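# Retrieve red block from under cabinet onto teal square

## Task

Pull the red block out from beneath the cabinet and set it on the teal square, entirely within its edges, lying flat on the table, and leave it there without the robot holding it. The cabinet has to finish in its original place, neither rotated nor tipped over.

## Robot and tools

Robot: two identical 6-joint arms with parallel grippers, named left_arm and right_arm. Each arm's joints, base to gripper, are: waist, shoulder, elbow, forearm roll, wrist pitch, wrist roll. Every per-joint list, in calls and in results, follows that order. The shoulder sign is flipped relative to the URDF on both arms: a URDF angle of 1.2 shows as about -1.2. The stated ranges below use URDF signs. They are waist -6.283 to 6.283, shoulder -2.304 to 2.304, elbow -4.224 to 0.061, forearm roll -6.283 to 6.283, wrist pitch -2.164 to 2.164 and wrist roll -6.283 to 6.283, all in radians. A real limit may differ by up to 0.010 rad either way.

Scene frame: the origin is on the tabletop midway between the arms. +x points out over the table, +z points up, and left_arm sits on the +y side. The names left and right do not match image sides. Each gripper's fingers point along its own +z axis and close along its y axis. The reported end_effector_position is the point between the pads when closed, about 2 cm behind the fingertips. Closing pushes the tips roughly 10 mm further along +z. Reported hand positions can be off, more so at long reach.

ROW format, used by both motion tools: a single list of 14 numbers, each from -1 to 1. The first 7 are for left_arm: 6 joint displacements, then the gripper opening. The last 7 are the same for right_arm. Send all 14 even when only one arm moves. A joint number is an offset, not a pose, and 1.0 equals 2.036 rad. The opening is absolute: +1 fully open, -1 closed.

execute_actions(actions): a list of up to 15 actions. Each action is a list of up to 15 rows, one per 1/30 s control step. If an action has fewer rows, its last row is repeated until 15 steps have passed. Within an action, each row's displacements are measured from the joint angles at that action's start, not from the previous row. For the first action, the base is the last angles reported in this scene. An empty list just returns the state and images. An action that would push a joint more than 0.010 rad beyond its range is refused for both arms. If the first action fails that check, or any action is malformed, nothing in the call runs. A joint driven into its real end stops there, and the result may then say "joint sent to its limit".

move(target, speed, blocking): target is one 14-number row. Its displacements count from the "Joint positions" in the latest result that showed them, not from where the arm happens to be. All joints follow paths that finish together, so grippers trace curves. speed, in rad/s from 0.01 to 2 (default 0.5), is the top speed of the joint with the farthest to go. Paths last between 0.5 and 10 s and are cut off at 10 s. They ignore obstacles and the other arm. Finger openings are applied at the start. blocking=false returns after 0.5 s while motion continues. Until a result shows the move has ended, other moves and execute_actions are refused, so use wait or stop first. The added "move:" line gives the ending (done, off_target, moving, held, fault), limits=held or limits=none, and each arm's joint farthest from its target. After limits=held an arm can suddenly move much faster than speed.

wait(seconds): runs from 0 to 10 s while each arm keeps its last command. It returns early if a running move ends. stop(): brakes a running move. It needs stopping distance, and the fingers keep moving. zoom_image(camera, region): gives a closer view of [x0, y0, x1, y1] pixels, at most 504x504, from the latest image. Cameras are cam_head_left, cam_head_right, cam_high, cam_low, cam_left_wrist and cam_right_wrist, each 504x504. finished_scene(scene): pass the current scene's number to end it. This is final and should come only when the block rests on the square unheld.

Results: the state line gives, per arm in the scene frame, the gripper position (m), its orientation quaternion (wxyz) and its velocities. "Joint positions" and "Joint velocities" list the 6 joints (rad, rad/s) plus the finger-pad gap (m, 0.084 when fully open). "Joint targets" shows where the joints are being driven now, which can drift. grip_measured is the measured opening on the command scale. Step readings list joint angles at sampled steps, and HELD marks steps where an arm's row was held back. "joint command not followed" means a clearance check altered or blocked targets. MOTOR HOT appears at 65 °C, and an OVER-TEMPERATURE FAULT locks the arm's brakes at 80 °C. A torque fault makes the arm back off, hold for 10 s and skip the rest of the call. Load limits in N m: waist 53.4, shoulder 53.4, elbow 44.5, forearm roll 24, wrist pitch 16.9, wrist roll 16.9. A carried object adds to these loads.

Motion limits: joint targets change at most 3.14 rad/s and take 0.16 s to reach that rate. Each step's target stays within 0.623 rad of the measured angle. If a step would put the gripper more than 70 mm from where it is, that step is scaled back. Large moves may therefore need several actions, and an unfinished motion must be commanded again.

Gripping: to hold something, keep commanding an opening well below grip_measured. The lower the command, the harder the squeeze, up to about 24 N per pad. Fast closing can hit harder. Random brief tugs on held parts or pushes on loose objects may occur.

Avoid: knocking anything off the table, moving or tilting the cabinet, arm-to-arm collisions or pressing, fast impacts, and deep targets past a contact, which press hard. Leave the block flat and released at the end. The robot keeps running while you compose each reply.

Each tool is called after "Emit:" as a command line: name --argument value for each argument, lists and objects as JSON in quotes; but a table of rows of numbers goes row by row, as --pt "numbers of a row", without its own name.

## Session

I'll start by looking at the current state.

Emit:
execute_actions --actions '[]'

Scene clock: 0.00 s.
left_arm: end_effector_position=(+0.8524, -0.1577, +0.2543) grip_measured=+1.00 end_effector_quat_wxyz=(+0.310, +0.760, +0.057, +0.569) end_effector_velocity=(-0.000, -0.000, +0.000) end_effector_angular_velocity=(-0.000, -0.001, -0.000) | right_arm: end_effector_position=(+0.5317, -0.1918, +0.2805) grip_measured=+1.00 end_effector_quat_wxyz=(-0.230, +0.733, +0.085, +0.634) end_effector_velocity=(-0.000, +0.000, -0.000) end_effector_angular_velocity=(-0.001, +0.001, +0.001)
Joint names: [waist, shoulder, elbow, forearm roll, wrist pitch, wrist roll]
Joint positions: left_arm=[-0.499  1.28  -2.096 -0.228  0.604 -0.406  0.084] | right_arm=[ 0.534  0.41  -0.454  0.055  1.437  0.231  0.084]
Joint velocities: left_arm=[-0.001  0.    -0.    -0.     0.     0.     0.   ] | right_arm=[-0.     0.     0.    -0.001 -0.    -0.    -0.   ]
Joint targets: left_arm=[-0.499 1.280 -2.096 -0.228 0.604 -0.406] | right_arm=[0.534 0.410 -0.454 0.055 1.437 0.231]

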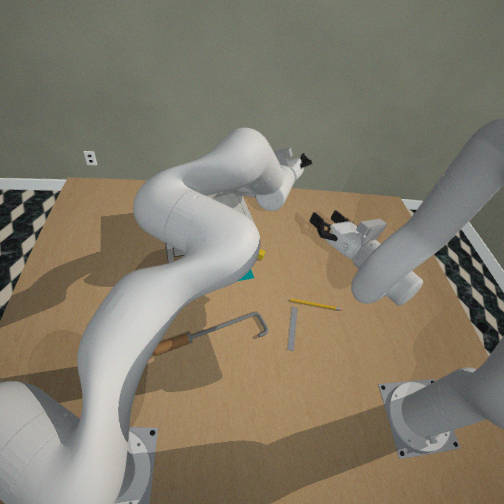

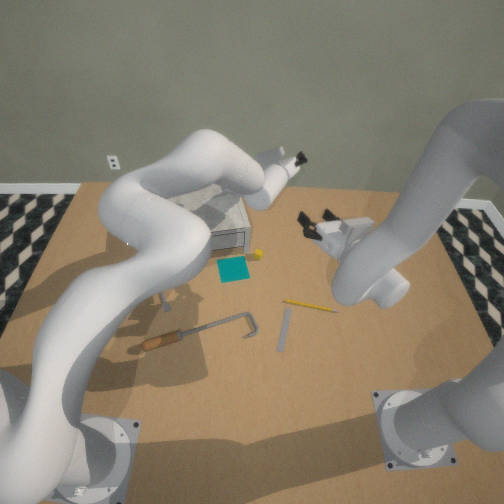

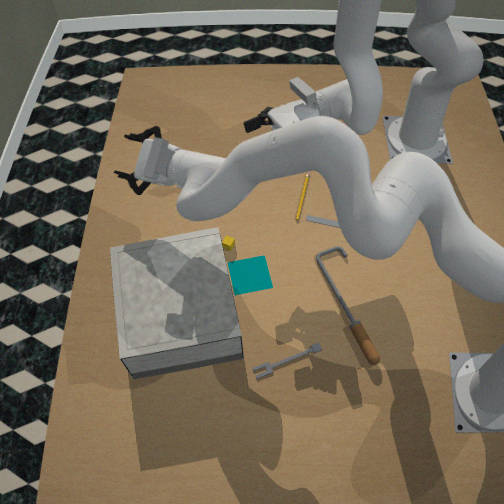

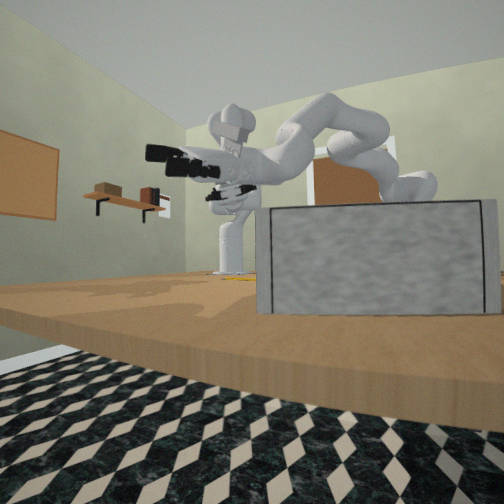

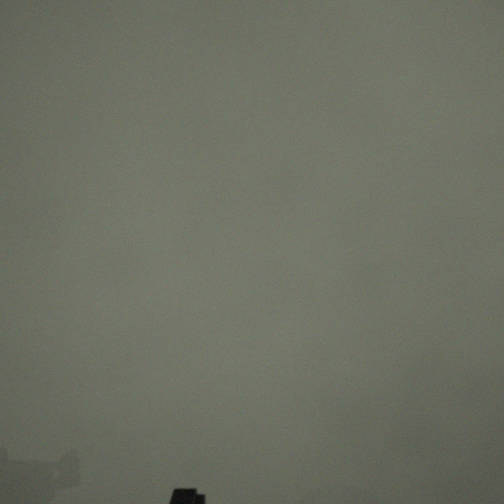

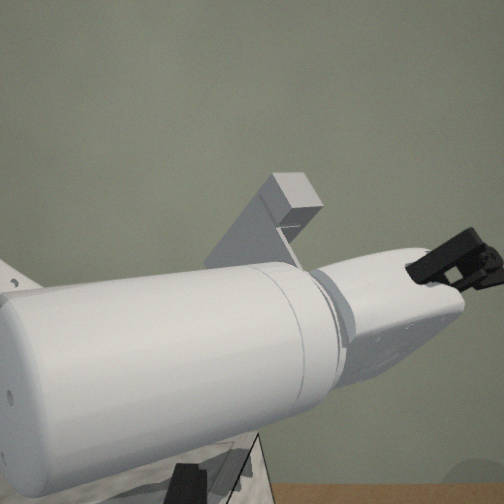

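Emit:
zoom_image --camera "cam_high" --region '[90, 150, 410, 400]'

Emit:
zoom_image --camera "cam_head_right" --region '[120, 170, 360, 370]'

Region (90, 150, 410, 400) of cam_high's 504x504 image, scaled by 1.575, with more detail than that image has; it fills the top 394 rows of this view, and the rest is white.

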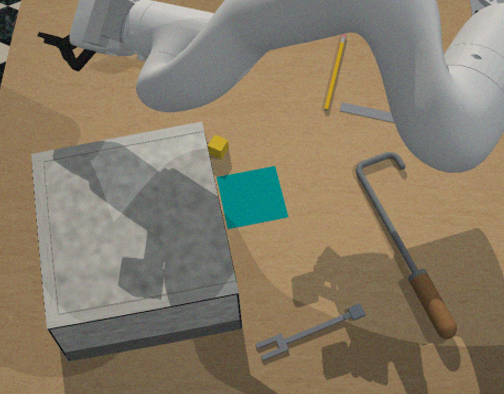

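Region (120, 170, 360, 370) of cam_head_right's 504x504 image, scaled by 2.100, with more detail than that image has.

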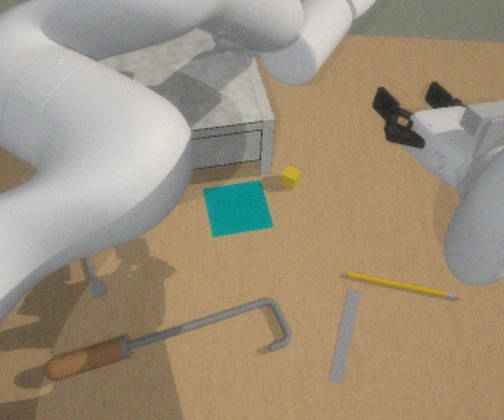

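Emit:
move --target '[0.1351, -0.6705, 0.8341, 0.1120, -0.5339, -0.9032, 1, 0.172, 0.147, -0.093, 0.142, 0.056, 0.982, -0.9]' --speed 1.0

Scene clock: 79.43 s.
left_arm: end_effector_position=(+0.2504, +0.2742, +0.2007) grip_measured=+1.00 end_effector_quat_wxyz=(+0.001, +0.555, +0.832, +0.000) end_effector_velocity=(-0.001, +0.001, +0.000) end_effector_angular_velocity=(+0.001, +0.001, +0.002) | right_arm: end_effector_position=(+0.4860, -0.0529, +0.2048) grip_measured=-0.92 end_effector_quat_wxyz=(+0.663, -0.490, +0.549, -0.138) end_effector_velocity=(-0.000, +0.000, +0.000) end_effector_angular_velocity=(+0.001, -0.000, +0.001)
Joint names: [waist, shoulder, elbow, forearm roll, wrist pitch, wrist roll]
Joint positions: left_arm=[-0.224 -0.085 -0.399 -0.    -0.482 -2.245  0.084] | right_arm=[ 0.884  0.709 -0.643  0.344  1.551  2.23   0.003]
Joint velocities: left_arm=[ 0.    -0.003  0.002  0.001 -0.002 -0.002  0.   ] | right_arm=[ 0.001 -0.     0.    -0.     0.001  0.001  0.   ]
Joint targets: left_arm=[-0.224 -0.085 -0.398 -0.000 -0.483 -2.245] | right_arm=[0.884 0.709 -0.643 0.344 1.551 2.230]
move: done; limits=none; left_arm: farthest joint: the elbow, 0.001 radians from its target (1.698 radians at the start); right_arm: farthest joint: the waist, 0.000 radians from its target (0.350 radians at the start)
camera_calibration (this result's frames):
cam_left_wrist: T_world_to_cam=[[0.930406, 0.365911, 0.0213255, -0.303793], [0.366146, -0.930521, -0.00828197, 0.229519], [0.0168134, 0.0155139, -0.999738, 0.321164], [0, 0, 0, 1]] pos_world=[0.193213, 0.31975, 0.329459]
cam_right_wrist: T_world_to_cam=[[-0.356537, 0.473713, -0.805281, 0.39737], [-0.380938, 0.713316, 0.588274, 0.168619], [0.853093, 0.516503, -0.0738685, -0.241146], [0, 0, 0, 1]] pos_world=[0.41163, -0.183966, 0.202987]

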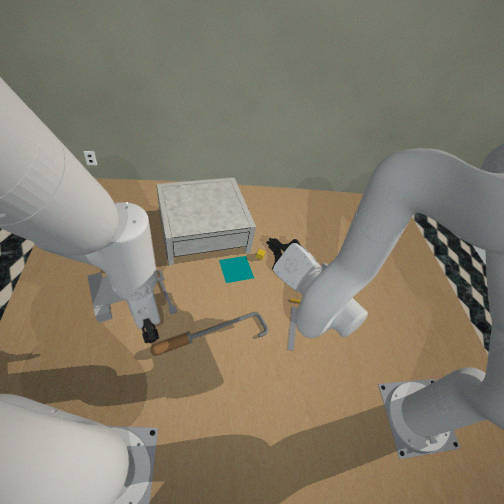

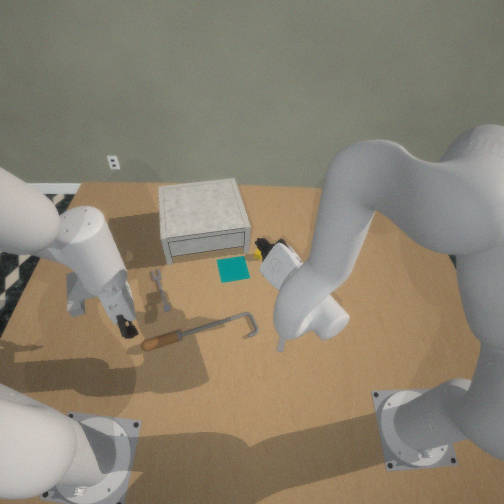

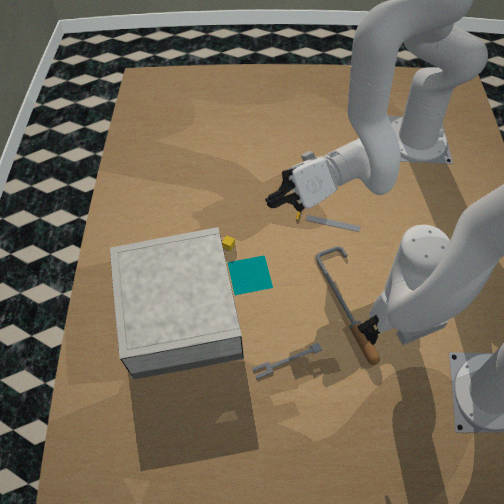

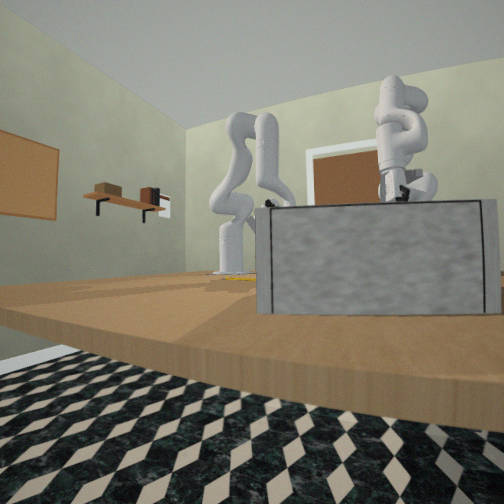

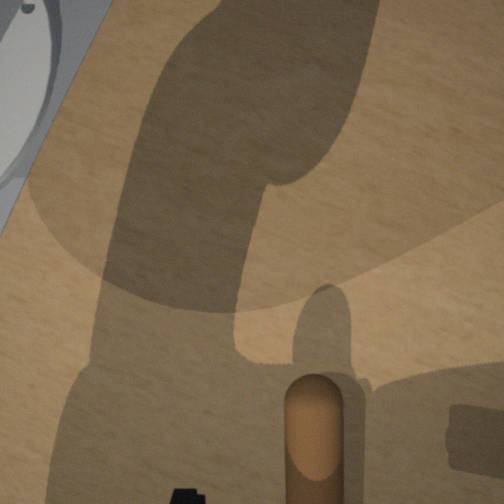

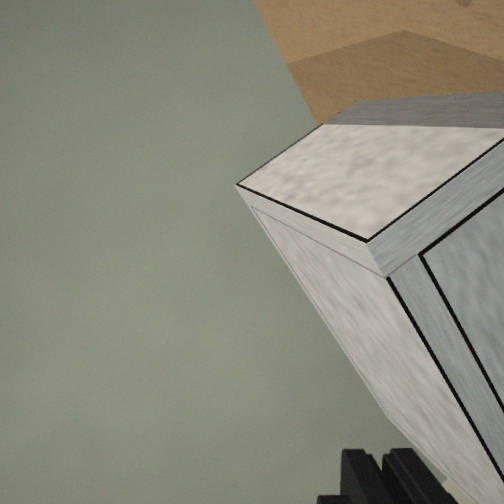

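Emit:
zoom_image --camera "cam_head_left" --region '[140, 170, 300, 300]'

Emit:
move --target '[0, 0, 0, 0, 0, 0, 1, 0.14, 0.15, -0.093, 0.128, 0.057, 0.50, -0.9]' --speed 0.8

Region (140, 170, 300, 300) of cam_head_left's 504x504 image, scaled by 3.150, with more detail than that image has; it fills the top 410 rows of this view, and the rest is white.

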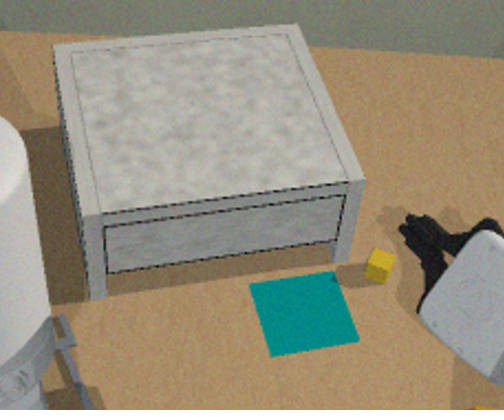

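Scene clock: 89.93 s.
left_arm: end_effector_position=(+0.2504, +0.2742, +0.2007) grip_measured=+1.00 end_effector_quat_wxyz=(+0.001, +0.555, +0.832, +0.000) end_effector_velocity=(-0.000, +0.001, -0.000) end_effector_angular_velocity=(+0.001, +0.002, +0.002) | right_arm: end_effector_position=(+0.4032, +0.0336, +0.1106) grip_measured=-0.92 end_effector_quat_wxyz=(+0.662, -0.197, +0.699, +0.188) end_effector_velocity=(-0.000, +0.000, -0.000) end_effector_angular_velocity=(+0.002, +0.001, +0.000)
Joint names: [waist, shoulder, elbow, forearm roll, wrist pitch, wrist roll]
Joint positions: left_arm=[-0.224 -0.085 -0.399 -0.    -0.482 -2.245  0.084] | right_arm=[ 1.169  1.015 -0.832  0.605  1.667  3.247  0.003]
Joint velocities: left_arm=[ 0.002  0.     0.     0.    -0.001 -0.    -0.   ] | right_arm=[ 0.001  0.    -0.001  0.    -0.     0.002  0.   ]
Joint targets: left_arm=[-0.224 -0.085 -0.399 -0.000 -0.482 -2.245] | right_arm=[1.169 1.015 -0.832 0.605 1.667 3.248]
move: done; limits=none; left_arm: farthest joint: the waist, 0.000 radians from its target (0.000 radians at the start); right_arm: farthest joint: the waist, 0.000 radians from its target (0.285 radians at the start)
camera_calibration (this result's frames):
cam_left_wrist: T_world_to_cam=[[0.930406, 0.365911, 0.0213253, -0.303792], [0.366146, -0.930521, -0.0082822, 0.229519], [0.0168131, 0.015514, -0.999738, 0.321164], [0, 0, 0, 1]] pos_world=[0.193213, 0.31975, 0.329459]
cam_right_wrist: T_world_to_cam=[[-0.528651, 0.848827, -0.00459356, 0.219285], [0.0250496, 0.0210097, 0.999465, -0.0550872], [0.84847, 0.528253, -0.0323695, -0.225187], [0, 0, 0, 1]] pos_world=[0.308369, -0.0660222, 0.0487759]

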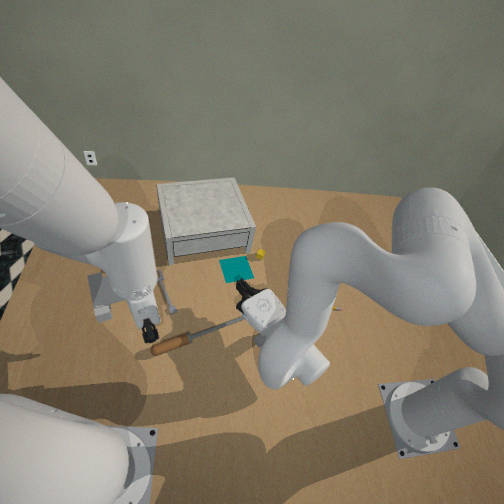

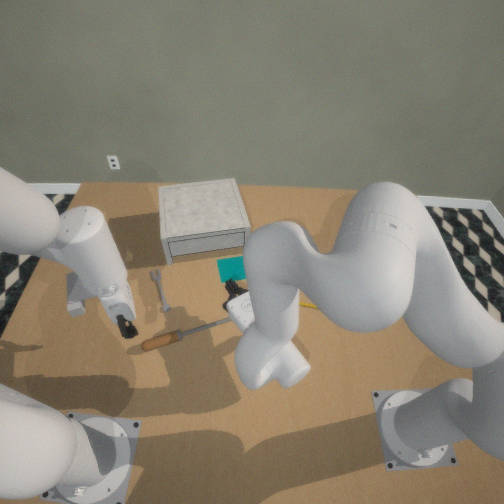

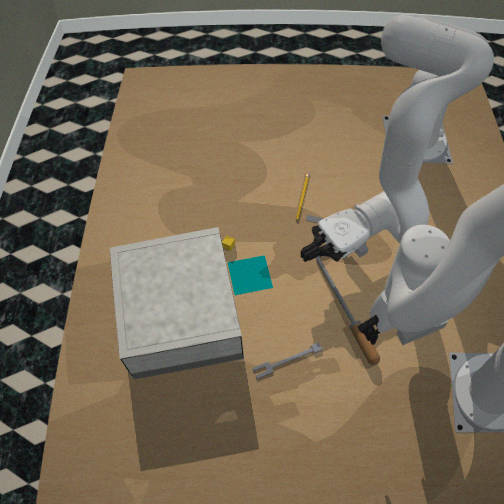

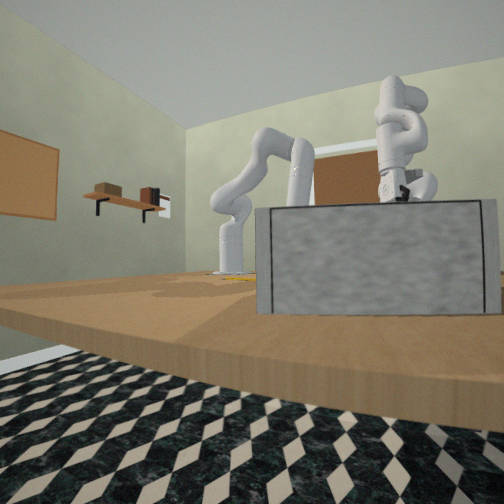

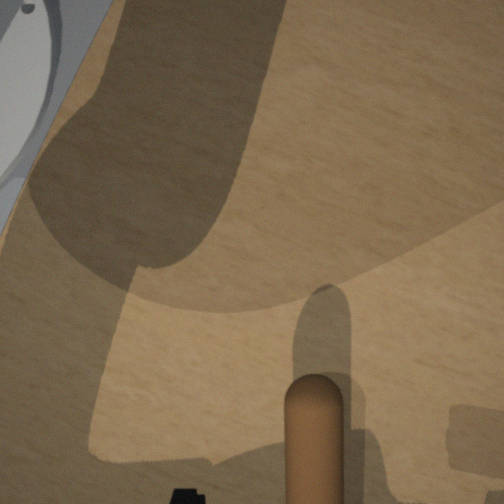

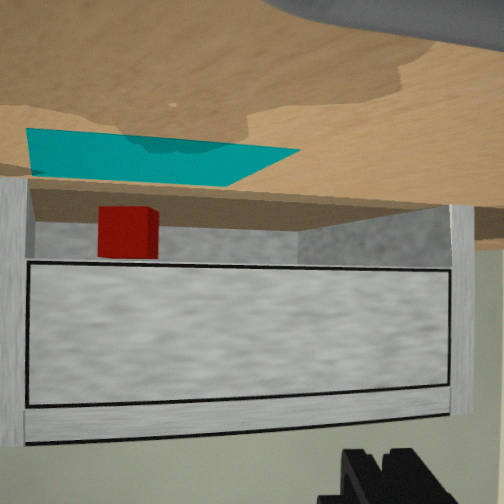

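Emit:
zoom_image --camera "cam_right_wrist" --region '[0, 120, 252, 290]'

Emit:
zoom_image --camera "cam_right_wrist" --region '[252, 120, 504, 290]'

Region (0, 120, 252, 290) of cam_right_wrist's 504x504 image, scaled by 2.000, with more detail than that image has; it fills the top 340 rows of this view, and the rest is white.

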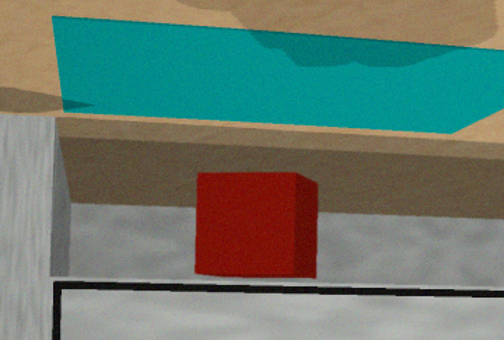

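Region (252, 120, 504, 290) of cam_right_wrist's 504x504 image, scaled by 2.000, with more detail than that image has; it fills the top 340 rows of this view, and the rest is white.

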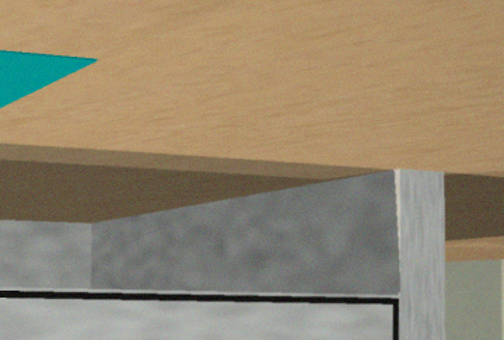

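Emit:
move --target '[-0.0428, 0.2909, -0.0384, 0, 0.2515, -0.0352, 1, 0.0578, -0.0060, 0.0435, 0.1337, 0.0103, 0.0459, -0.9]' --speed 0.5

Scene clock: 142.00 s.
left_arm: end_effector_position=(+0.2685, +0.2395, +0.0301) grip_measured=+1.00 end_effector_quat_wxyz=(-0.000, +0.562, +0.827, -0.000) end_effector_velocity=(-0.001, +0.000, -0.001) end_effector_angular_velocity=(+0.001, +0.002, -0.000) | right_arm: end_effector_position=(+0.3650, -0.0175, +0.1117) grip_measured=-0.92 end_effector_quat_wxyz=(+0.675, -0.144, +0.710, +0.138) end_effector_velocity=(-0.000, -0.000, -0.000) end_effector_angular_velocity=(-0.000, -0.000, +0.000)
Joint names: [waist, shoulder, elbow, forearm roll, wrist pitch, wrist roll]
Joint positions: left_arm=[-0.311  0.507 -0.477 -0.     0.029 -2.316  0.084] | right_arm=[ 1.287  1.002 -0.744  0.877  1.688  3.341  0.003]
Joint velocities: left_arm=[-0.     0.003  0.    -0.     0.001 -0.    -0.   ] | right_arm=[ 0.     0.     0.001 -0.     0.001  0.    -0.   ]
Joint targets: left_arm=[-0.311 0.507 -0.477 -0.000 0.030 -2.316] | right_arm=[1.287 1.002 -0.744 0.877 1.688 3.341]
move: done; limits=none; left_arm: farthest joint: the wrist pitch, 0.001 radians from its target (0.512 radians at the start); right_arm: farthest joint: the waist, 0.000 radians from its target (0.117 radians at the start)
camera_calibration (this result's frames):
cam_left_wrist: T_world_to_cam=[[0.935961, 0.351534, 0.0200388, -0.302295], [0.351768, -0.936038, -0.00956459, 0.194424], [0.0153948, 0.0160011, -0.999753, 0.151181], [0, 0, 0, 1]] pos_world=[0.212217, 0.285837, 0.159061]
cam_right_wrist: T_world_to_cam=[[-0.395992, 0.918235, -0.00590151, 0.195361], [0.0231914, 0.0164258, 0.999596, -0.0535632], [0.917961, 0.395695, -0.0277996, -0.193964], [0, 0, 0, 1]] pos_world=[0.256655, -0.101756, 0.0493024]

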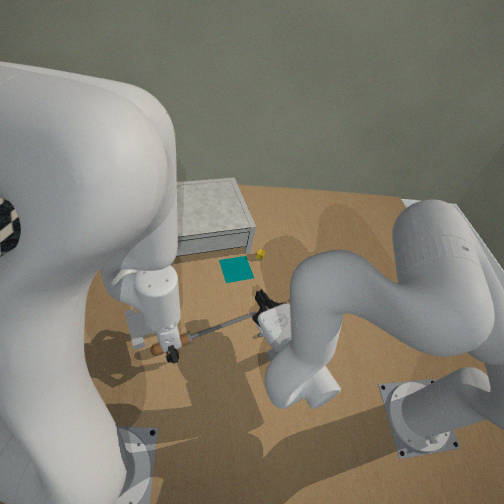

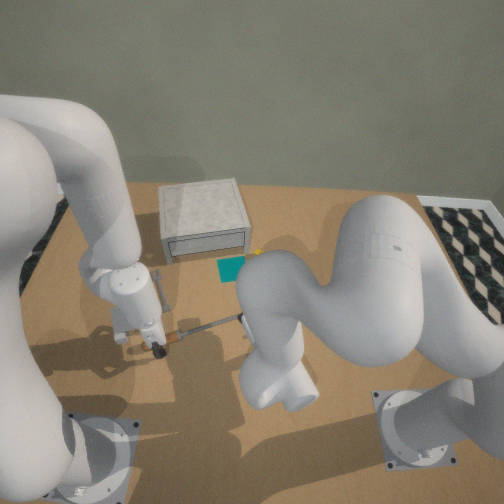

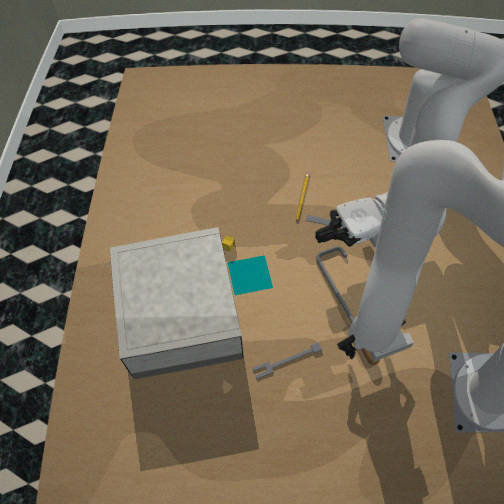

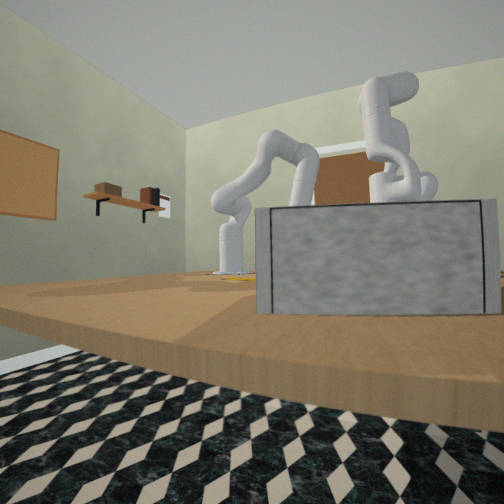

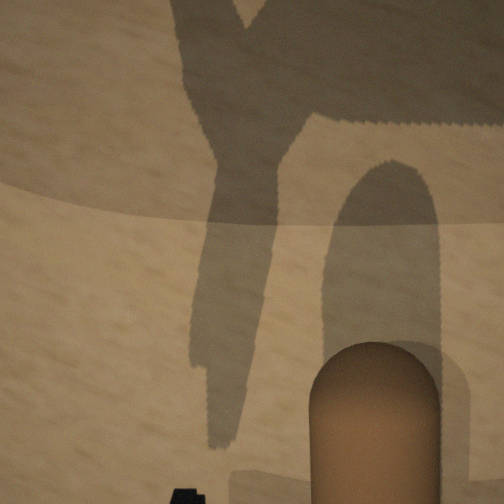

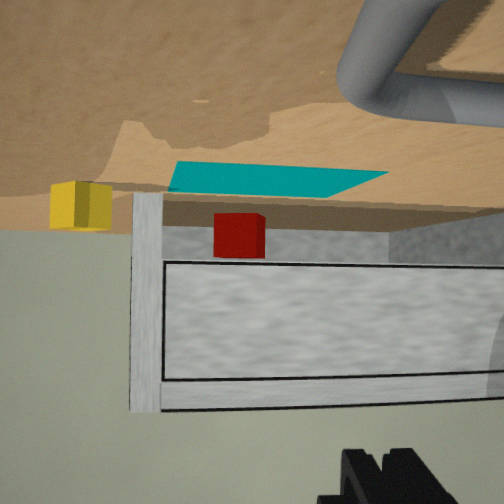

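Emit:
zoom_image --camera "cam_head_left" --region '[120, 300, 220, 380]'

Emit:
zoom_image --camera "cam_high" --region '[300, 230, 430, 380]'

Region (120, 300, 220, 380) of cam_head_left's 504x504 image, scaled by 5.040, with more detail than that image has; it fills the top 403 rows of this view, and the rest is white.

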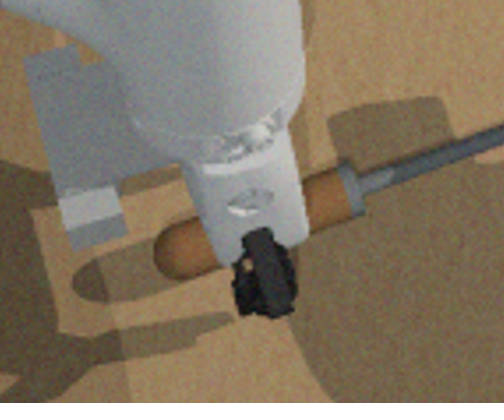

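Region (300, 230, 430, 380) of cam_high's 504x504 image, scaled by 3.360, with more detail than that image has; it fills the left 437 columns of this view, and the rest is white.

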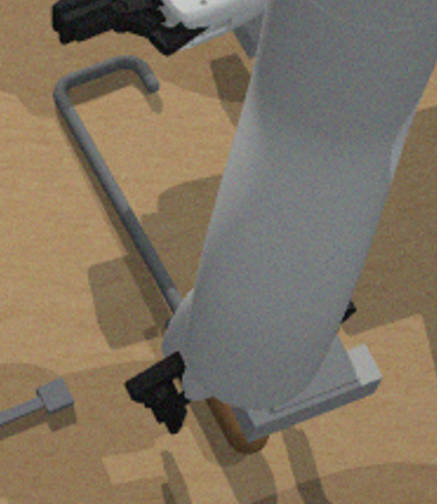

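Emit:
execute_actions --actions '[[[0,0,0,0,0,0,0.8,0,0,0,0,0,0,-0.9],[0,0,0,0,0,0,0.7,0,0,0,0,0,0,-0.9],[0,0,0,0,0,0,0.6,0,0,0,0,0,0,-0.9],[0,0,0,0,0,0,0.5,0,0,0,0,0,0,-0.9],[0,0,0,0,0,0,0.4,0,0,0,0,0,0,-0.9],[0,0,0,0,0,0,0.3,0,0,0,0,0,0,-0.9],[0,0,0,0,0,0,0.2,0,0,0,0,0,0,-0.9],[0,0,0,0,0,0,0.1,0,0,0,0,0,0,-0.9],[0,0,0,0,0,0,0.05,0,0,0,0,0,0,-0.9],[0,0,0,0,0,0,0.0,0,0,0,0,0,0,-0.9]]]'

Scene clock: 150.40 s.
left_arm: end_effector_position=(+0.2685, +0.2395, +0.0301) grip_measured=-0.01 end_effector_quat_wxyz=(-0.000, +0.562, +0.827, -0.000) end_effector_velocity=(+0.000, -0.000, +0.000) end_effector_angular_velocity=(-0.000, -0.001, -0.001) | right_arm: end_effector_position=(+0.3650, -0.0175, +0.1117) grip_measured=-0.92 end_effector_quat_wxyz=(+0.675, -0.144, +0.710, +0.138) end_effector_velocity=(+0.000, -0.000, +0.000) end_effector_angular_velocity=(+0.000, -0.000, -0.001)
Joint names: [waist, shoulder, elbow, forearm roll, wrist pitch, wrist roll]
Joint positions: left_arm=[-0.311  0.507 -0.477 -0.     0.029 -2.316  0.044] | right_arm=[ 1.287  1.002 -0.744  0.877  1.688  3.341  0.003]
Joint velocities: left_arm=[-0.001 -0.    -0.    -0.     0.001 -0.    -0.001] | right_arm=[-0.001 -0.     0.     0.001  0.     0.     0.   ]
Joint targets: left_arm=[-0.311 0.507 -0.477 -0.000 0.029 -2.316] | right_arm=[1.287 1.002 -0.744 0.877 1.688 3.341]
Step readings (joint positions):
0: left_arm=[-0.311 0.507 -0.477 -0.000 0.030 -2.316] | right_arm=[1.287 1.002 -0.744 0.877 1.688 3.341]
1: left_arm=[-0.311 0.507 -0.477 -0.000 0.030 -2.316] | right_arm=[1.287 1.002 -0.744 0.877 1.688 3.341]
2: left_arm=[-0.311 0.507 -0.477 -0.000 0.029 -2.316] | right_arm=[1.287 1.002 -0.744 0.877 1.688 3.341]
4: left_arm=[-0.311 0.507 -0.477 -0.000 0.029 -2.316] | right_arm=[1.287 1.002 -0.744 0.877 1.688 3.341]
8: left_arm=[-0.311 0.507 -0.477 -0.000 0.029 -2.316] | right_arm=[1.287 1.002 -0.744 0.877 1.688 3.341]
15: Joint positions above
camera_calibration (this result's frames):
cam_left_wrist: T_world_to_cam=[[0.935961, 0.351534, 0.0200375, -0.302294], [0.351768, -0.936039, -0.00956581, 0.194425], [0.0153931, 0.0160017, -0.999753, 0.15118], [0, 0, 0, 1]] pos_world=[0.212216, 0.285837, 0.15906]
cam_right_wrist: T_world_to_cam=[[-0.395992, 0.918235, -0.00590183, 0.195361], [0.0231913, 0.0164261, 0.999596, -0.0535631], [0.917961, 0.395695, -0.0277997, -0.193964], [0, 0, 0, 1]] pos_world=[0.256655, -0.101757, 0.0493024]

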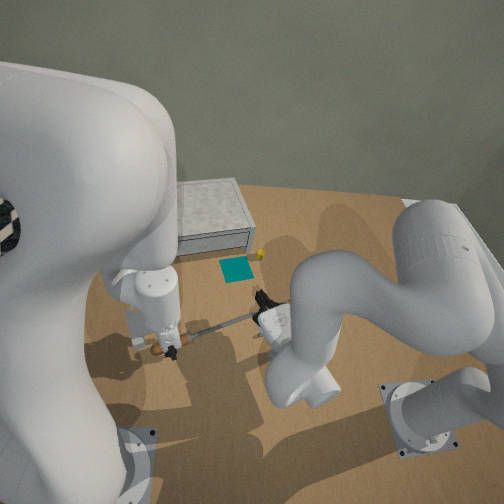

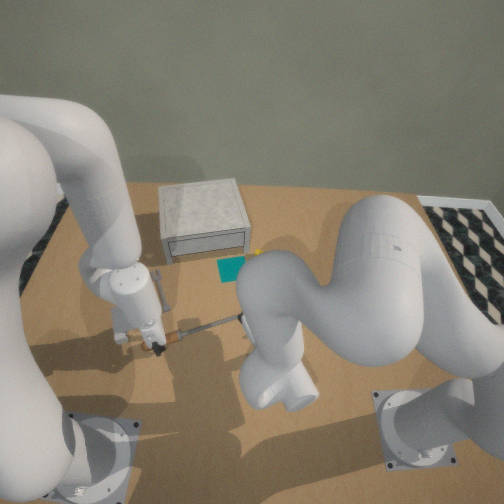

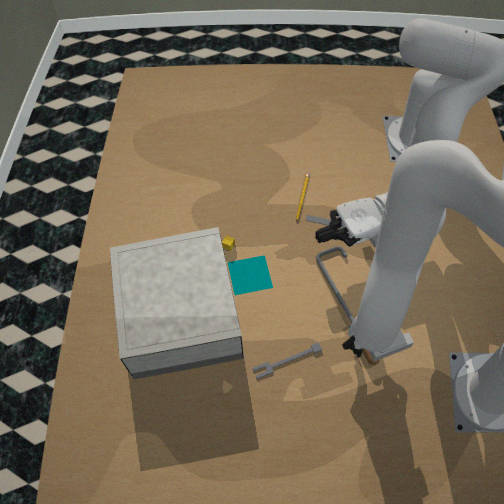

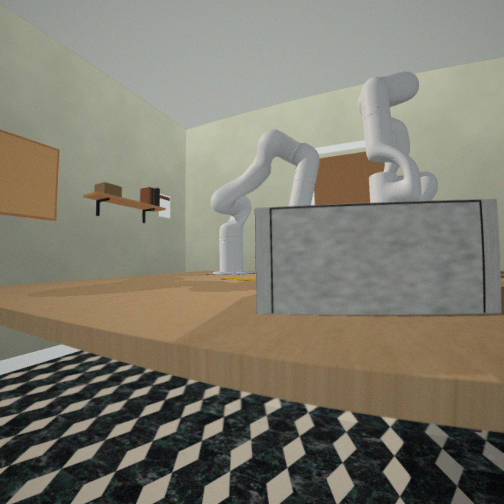

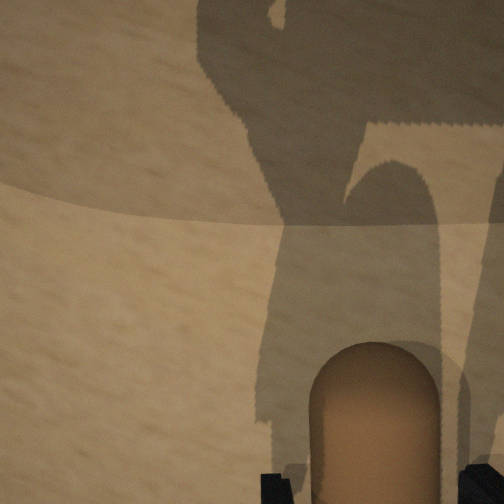

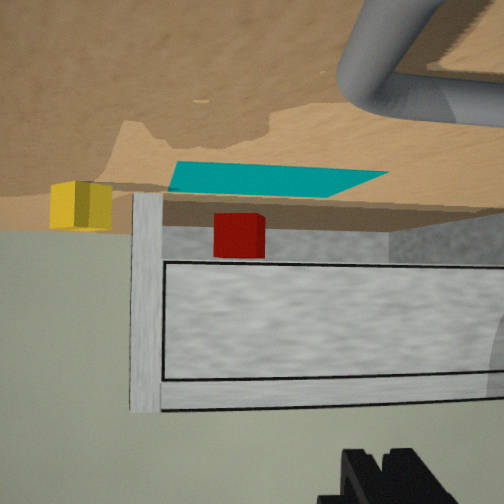

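Emit:
execute_actions --actions '[[[0,0.001,-0.0002,0,0.0008,0,-0.03,0,0,0,0,0,0,-0.9],[0,0.002,-0.0004,0,0.0016,0,-0.06,0,0,0,0,0,0,-0.9],[0,0.003,-0.0006,0,0.0024,0,-0.09,0,0,0,0,0,0,-0.9],[0,0.004,-0.0008,0,0.0032,0,-0.12,0,0,0,0,0,0,-0.9],[0,0.0049,-0.001,0,0.0039,0,-0.15,0,0,0,0,0,0,-0.9],[0,0.0049,-0.001,0,0.0039,0,-0.18,0,0,0,0,0,0,-0.9],[0,0.0049,-0.001,0,0.0039,0,-0.21,0,0,0,0,0,0,-0.9],[0,0.0049,-0.001,0,0.0039,0,-0.24,0,0,0,0,0,0,-0.9],[0,0.0049,-0.001,0,0.0039,0,-0.27,0,0,0,0,0,0,-0.9],[0,0.0049,-0.001,0,0.0039,0,-0.30,0,0,0,0,0,0,-0.9],[0,0.0049,-0.001,0,0.0039,0,-0.34,0,0,0,0,0,0,-0.9],[0,0.0049,-0.001,0,0.0039,0,-0.40,0,0,0,0,0,0,-0.9],[0,0.0049,-0.001,0,0.0039,0,-0.50,0,0,0,0,0,0,-0.9],[0,0.0049,-0.001,0,0.0039,0,-0.65,0,0,0,0,0,0,-0.9],[0,0.0049,-0.001,0,0.0039,0,-0.8,0,0,0,0,0,0,-0.9]]]'

Scene clock: 156.83 s.
left_arm: end_effector_position=(+0.2686, +0.2394, +0.0273) grip_measured=-0.31 end_effector_quat_wxyz=(-0.000, +0.562, +0.827, -0.000) end_effector_velocity=(-0.001, -0.000, -0.001) end_effector_angular_velocity=(+0.000, +0.001, -0.002) | right_arm: end_effector_position=(+0.3650, -0.0175, +0.1117) grip_measured=-0.92 end_effector_quat_wxyz=(+0.675, -0.144, +0.710, +0.138) end_effector_velocity=(-0.000, +0.000, -0.000) end_effector_angular_velocity=(-0.000, +0.000, +0.000)
Joint names: [waist, shoulder, elbow, forearm roll, wrist pitch, wrist roll]
Joint positions: left_arm=[-0.311  0.517 -0.479 -0.     0.037 -2.316  0.03 ] | right_arm=[ 1.287  1.002 -0.744  0.877  1.688  3.341  0.003]
Joint velocities: left_arm=[-0.002  0.002  0.    -0.     0.002  0.    -0.   ] | right_arm=[ 0.  0. -0. -0. -0.  0. -0.]
Joint targets: left_arm=[-0.311 0.517 -0.479 -0.000 0.037 -2.316] | right_arm=[1.287 1.002 -0.744 0.877 1.688 3.341]
Step readings (joint positions):
0: left_arm=[-0.311 0.507 -0.477 -0.000 0.029 -2.316] | right_arm=[1.287 1.002 -0.744 0.877 1.688 3.341]
1: left_arm=[-0.311 0.507 -0.477 -0.000 0.029 -2.316] | right_arm=[1.287 1.002 -0.744 0.877 1.688 3.341]
2: left_arm=[-0.311 0.507 -0.477 -0.000 0.030 -2.316] | right_arm=[1.287 1.002 -0.744 0.877 1.688 3.341]
4: left_arm=[-0.311 0.509 -0.477 -0.000 0.031 -2.316] | right_arm=[1.287 1.002 -0.744 0.877 1.688 3.341]
8: left_arm=[-0.311 0.515 -0.478 -0.000 0.036 -2.316] | right_arm=[1.287 1.002 -0.744 0.877 1.688 3.341]
15: Joint positions above
camera_calibration (this result's frames):
cam_left_wrist: T_world_to_cam=[[0.935983, 0.351464, 0.0202307, -0.302304], [0.351698, -0.936066, -0.0093968, 0.194348], [0.0156347, 0.0159104, -0.999751, 0.148278], [0, 0, 0, 1]] pos_world=[0.212281, 0.285812, 0.156183]
cam_right_wrist: T_world_to_cam=[[-0.395992, 0.918235, -0.00590192, 0.195361], [0.0231911, 0.0164261, 0.999596, -0.0535631], [0.917961, 0.395695, -0.0277995, -0.193964], [0, 0, 0, 1]] pos_world=[0.256655, -0.101757, 0.0493024]

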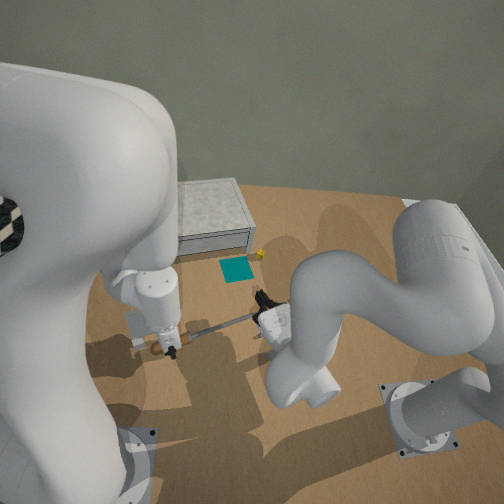

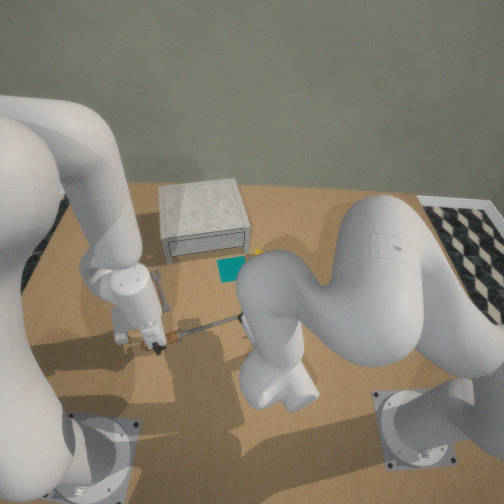

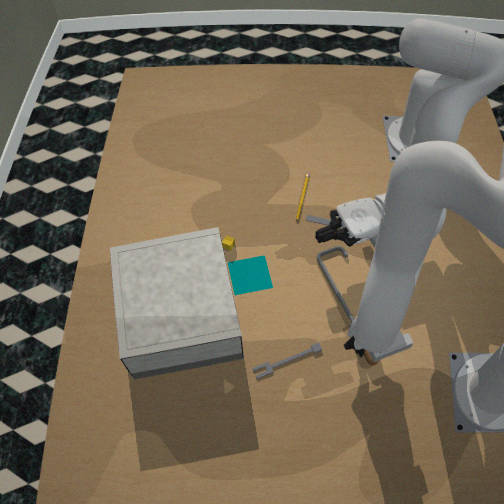

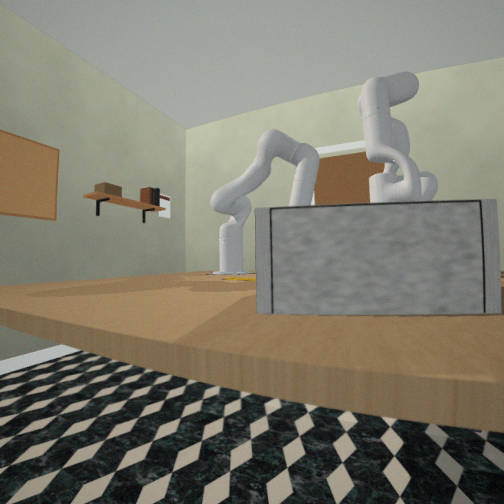

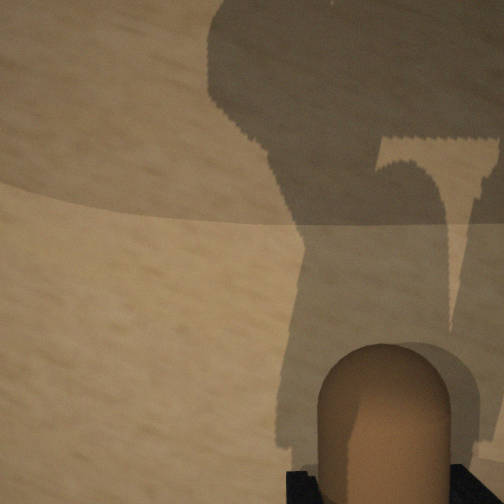

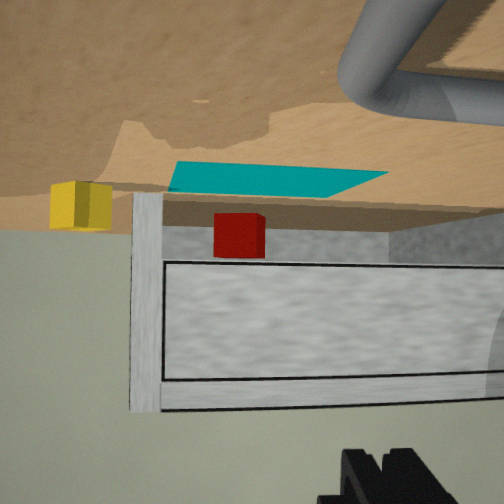

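Emit:
execute_actions --actions '[[[0,-0.002,0.0004,0,-0.0016,0,-0.8,0,0,0,0,0,0,-0.9],[0,-0.004,0.0008,0,-0.0032,0,-0.8,0,0,0,0,0,0,-0.9],[0,-0.006,0.0013,0,-0.0048,0,-0.8,0,0,0,0,0,0,-0.9],[0,-0.008,0.0017,0,-0.0064,0,-0.8,0,0,0,0,0,0,-0.9],[0,-0.010,0.0021,0,-0.008,0,-0.8,0,0,0,0,0,0,-0.9],[0,-0.012,0.0025,0,-0.0095,0,-0.8,0,0,0,0,0,0,-0.9],[0,-0.014,0.0029,0,-0.0111,0,-0.8,0,0,0,0,0,0,-0.9],[0,-0.0165,0.0034,0,-0.0131,0,-0.8,0,0,0,0,0,0,-0.9]]]'

Scene clock: 160.87 s.
left_arm: end_effector_position=(+0.2685, +0.2395, +0.0369) grip_measured=-0.32 end_effector_quat_wxyz=(-0.000, +0.562, +0.827, -0.000) end_effector_velocity=(-0.001, +0.000, +0.003) end_effector_angular_velocity=(+0.001, +0.003, +0.000) | right_arm: end_effector_position=(+0.3650, -0.0175, +0.1117) grip_measured=-0.92 end_effector_quat_wxyz=(+0.675, -0.144, +0.710, +0.138) end_effector_velocity=(-0.000, +0.000, +0.000) end_effector_angular_velocity=(+0.000, -0.001, +0.001)
Joint names: [waist, shoulder, elbow, forearm roll, wrist pitch, wrist roll]
Joint positions: left_arm=[-0.311  0.484 -0.472 -0.     0.011 -2.316  0.03 ] | right_arm=[ 1.287  1.002 -0.744  0.877  1.688  3.341  0.003]
Joint velocities: left_arm=[ 0.001 -0.011  0.002  0.    -0.011  0.    -0.   ] | right_arm=[ 0.    -0.    -0.    -0.     0.001 -0.    -0.   ]
Joint targets: left_arm=[-0.311 0.483 -0.472 -0.000 0.010 -2.316] | right_arm=[1.287 1.002 -0.744 0.877 1.688 3.341]
Step readings (joint positions):
0: left_arm=[-0.311 0.517 -0.479 -0.000 0.037 -2.316] | right_arm=[1.287 1.002 -0.744 0.877 1.688 3.341]
1: left_arm=[-0.311 0.517 -0.479 -0.000 0.037 -2.316] | right_arm=[1.287 1.002 -0.744 0.877 1.688 3.341]
2: left_arm=[-0.311 0.516 -0.479 -0.000 0.036 -2.316] | right_arm=[1.287 1.002 -0.744 0.877 1.688 3.341]
4: left_arm=[-0.311 0.512 -0.477 -0.000 0.033 -2.316] | right_arm=[1.287 1.002 -0.744 0.877 1.688 3.341]
8: left_arm=[-0.311 0.498 -0.475 -0.000 0.022 -2.316] | right_arm=[1.287 1.002 -0.744 0.877 1.688 3.341]
15: Joint positions above
camera_calibration (this result's frames):
cam_left_wrist: T_world_to_cam=[[0.935979, 0.351483, 0.0200713, -0.302405], [0.351717, -0.936058, -0.00952657, 0.194518], [0.0154395, 0.0159761, -0.999753, 0.157973], [0, 0, 0, 1]] pos_world=[0.21219, 0.285847, 0.165857]
cam_right_wrist: T_world_to_cam=[[-0.395992, 0.918235, -0.00590194, 0.195361], [0.0231912, 0.0164262, 0.999596, -0.0535631], [0.917961, 0.395695, -0.0277996, -0.193964], [0, 0, 0, 1]] pos_world=[0.256655, -0.101757, 0.0493024]

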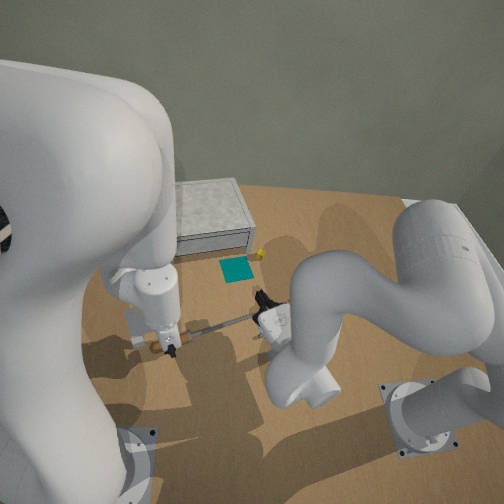

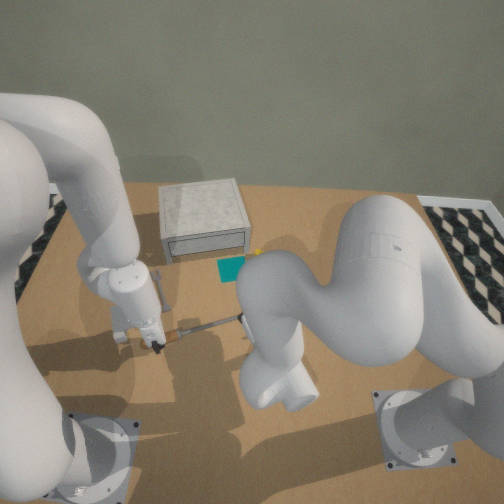

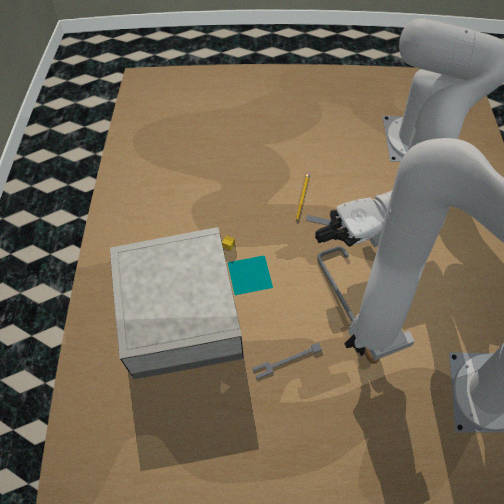

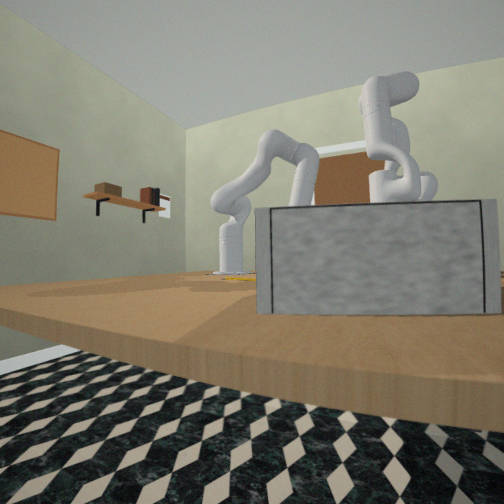

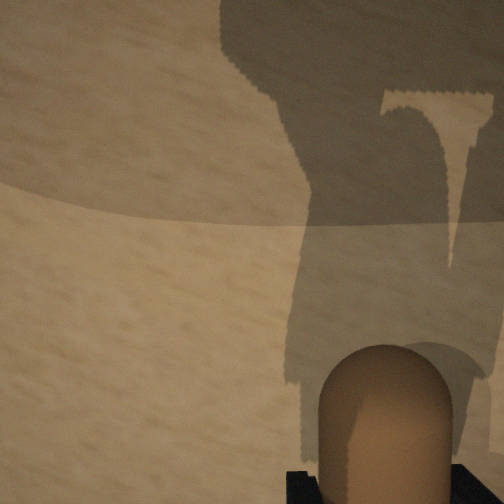

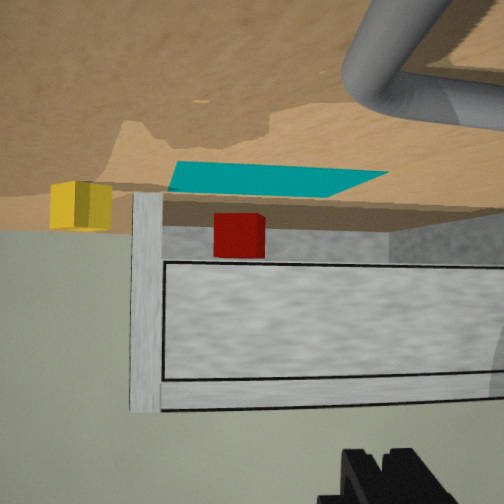

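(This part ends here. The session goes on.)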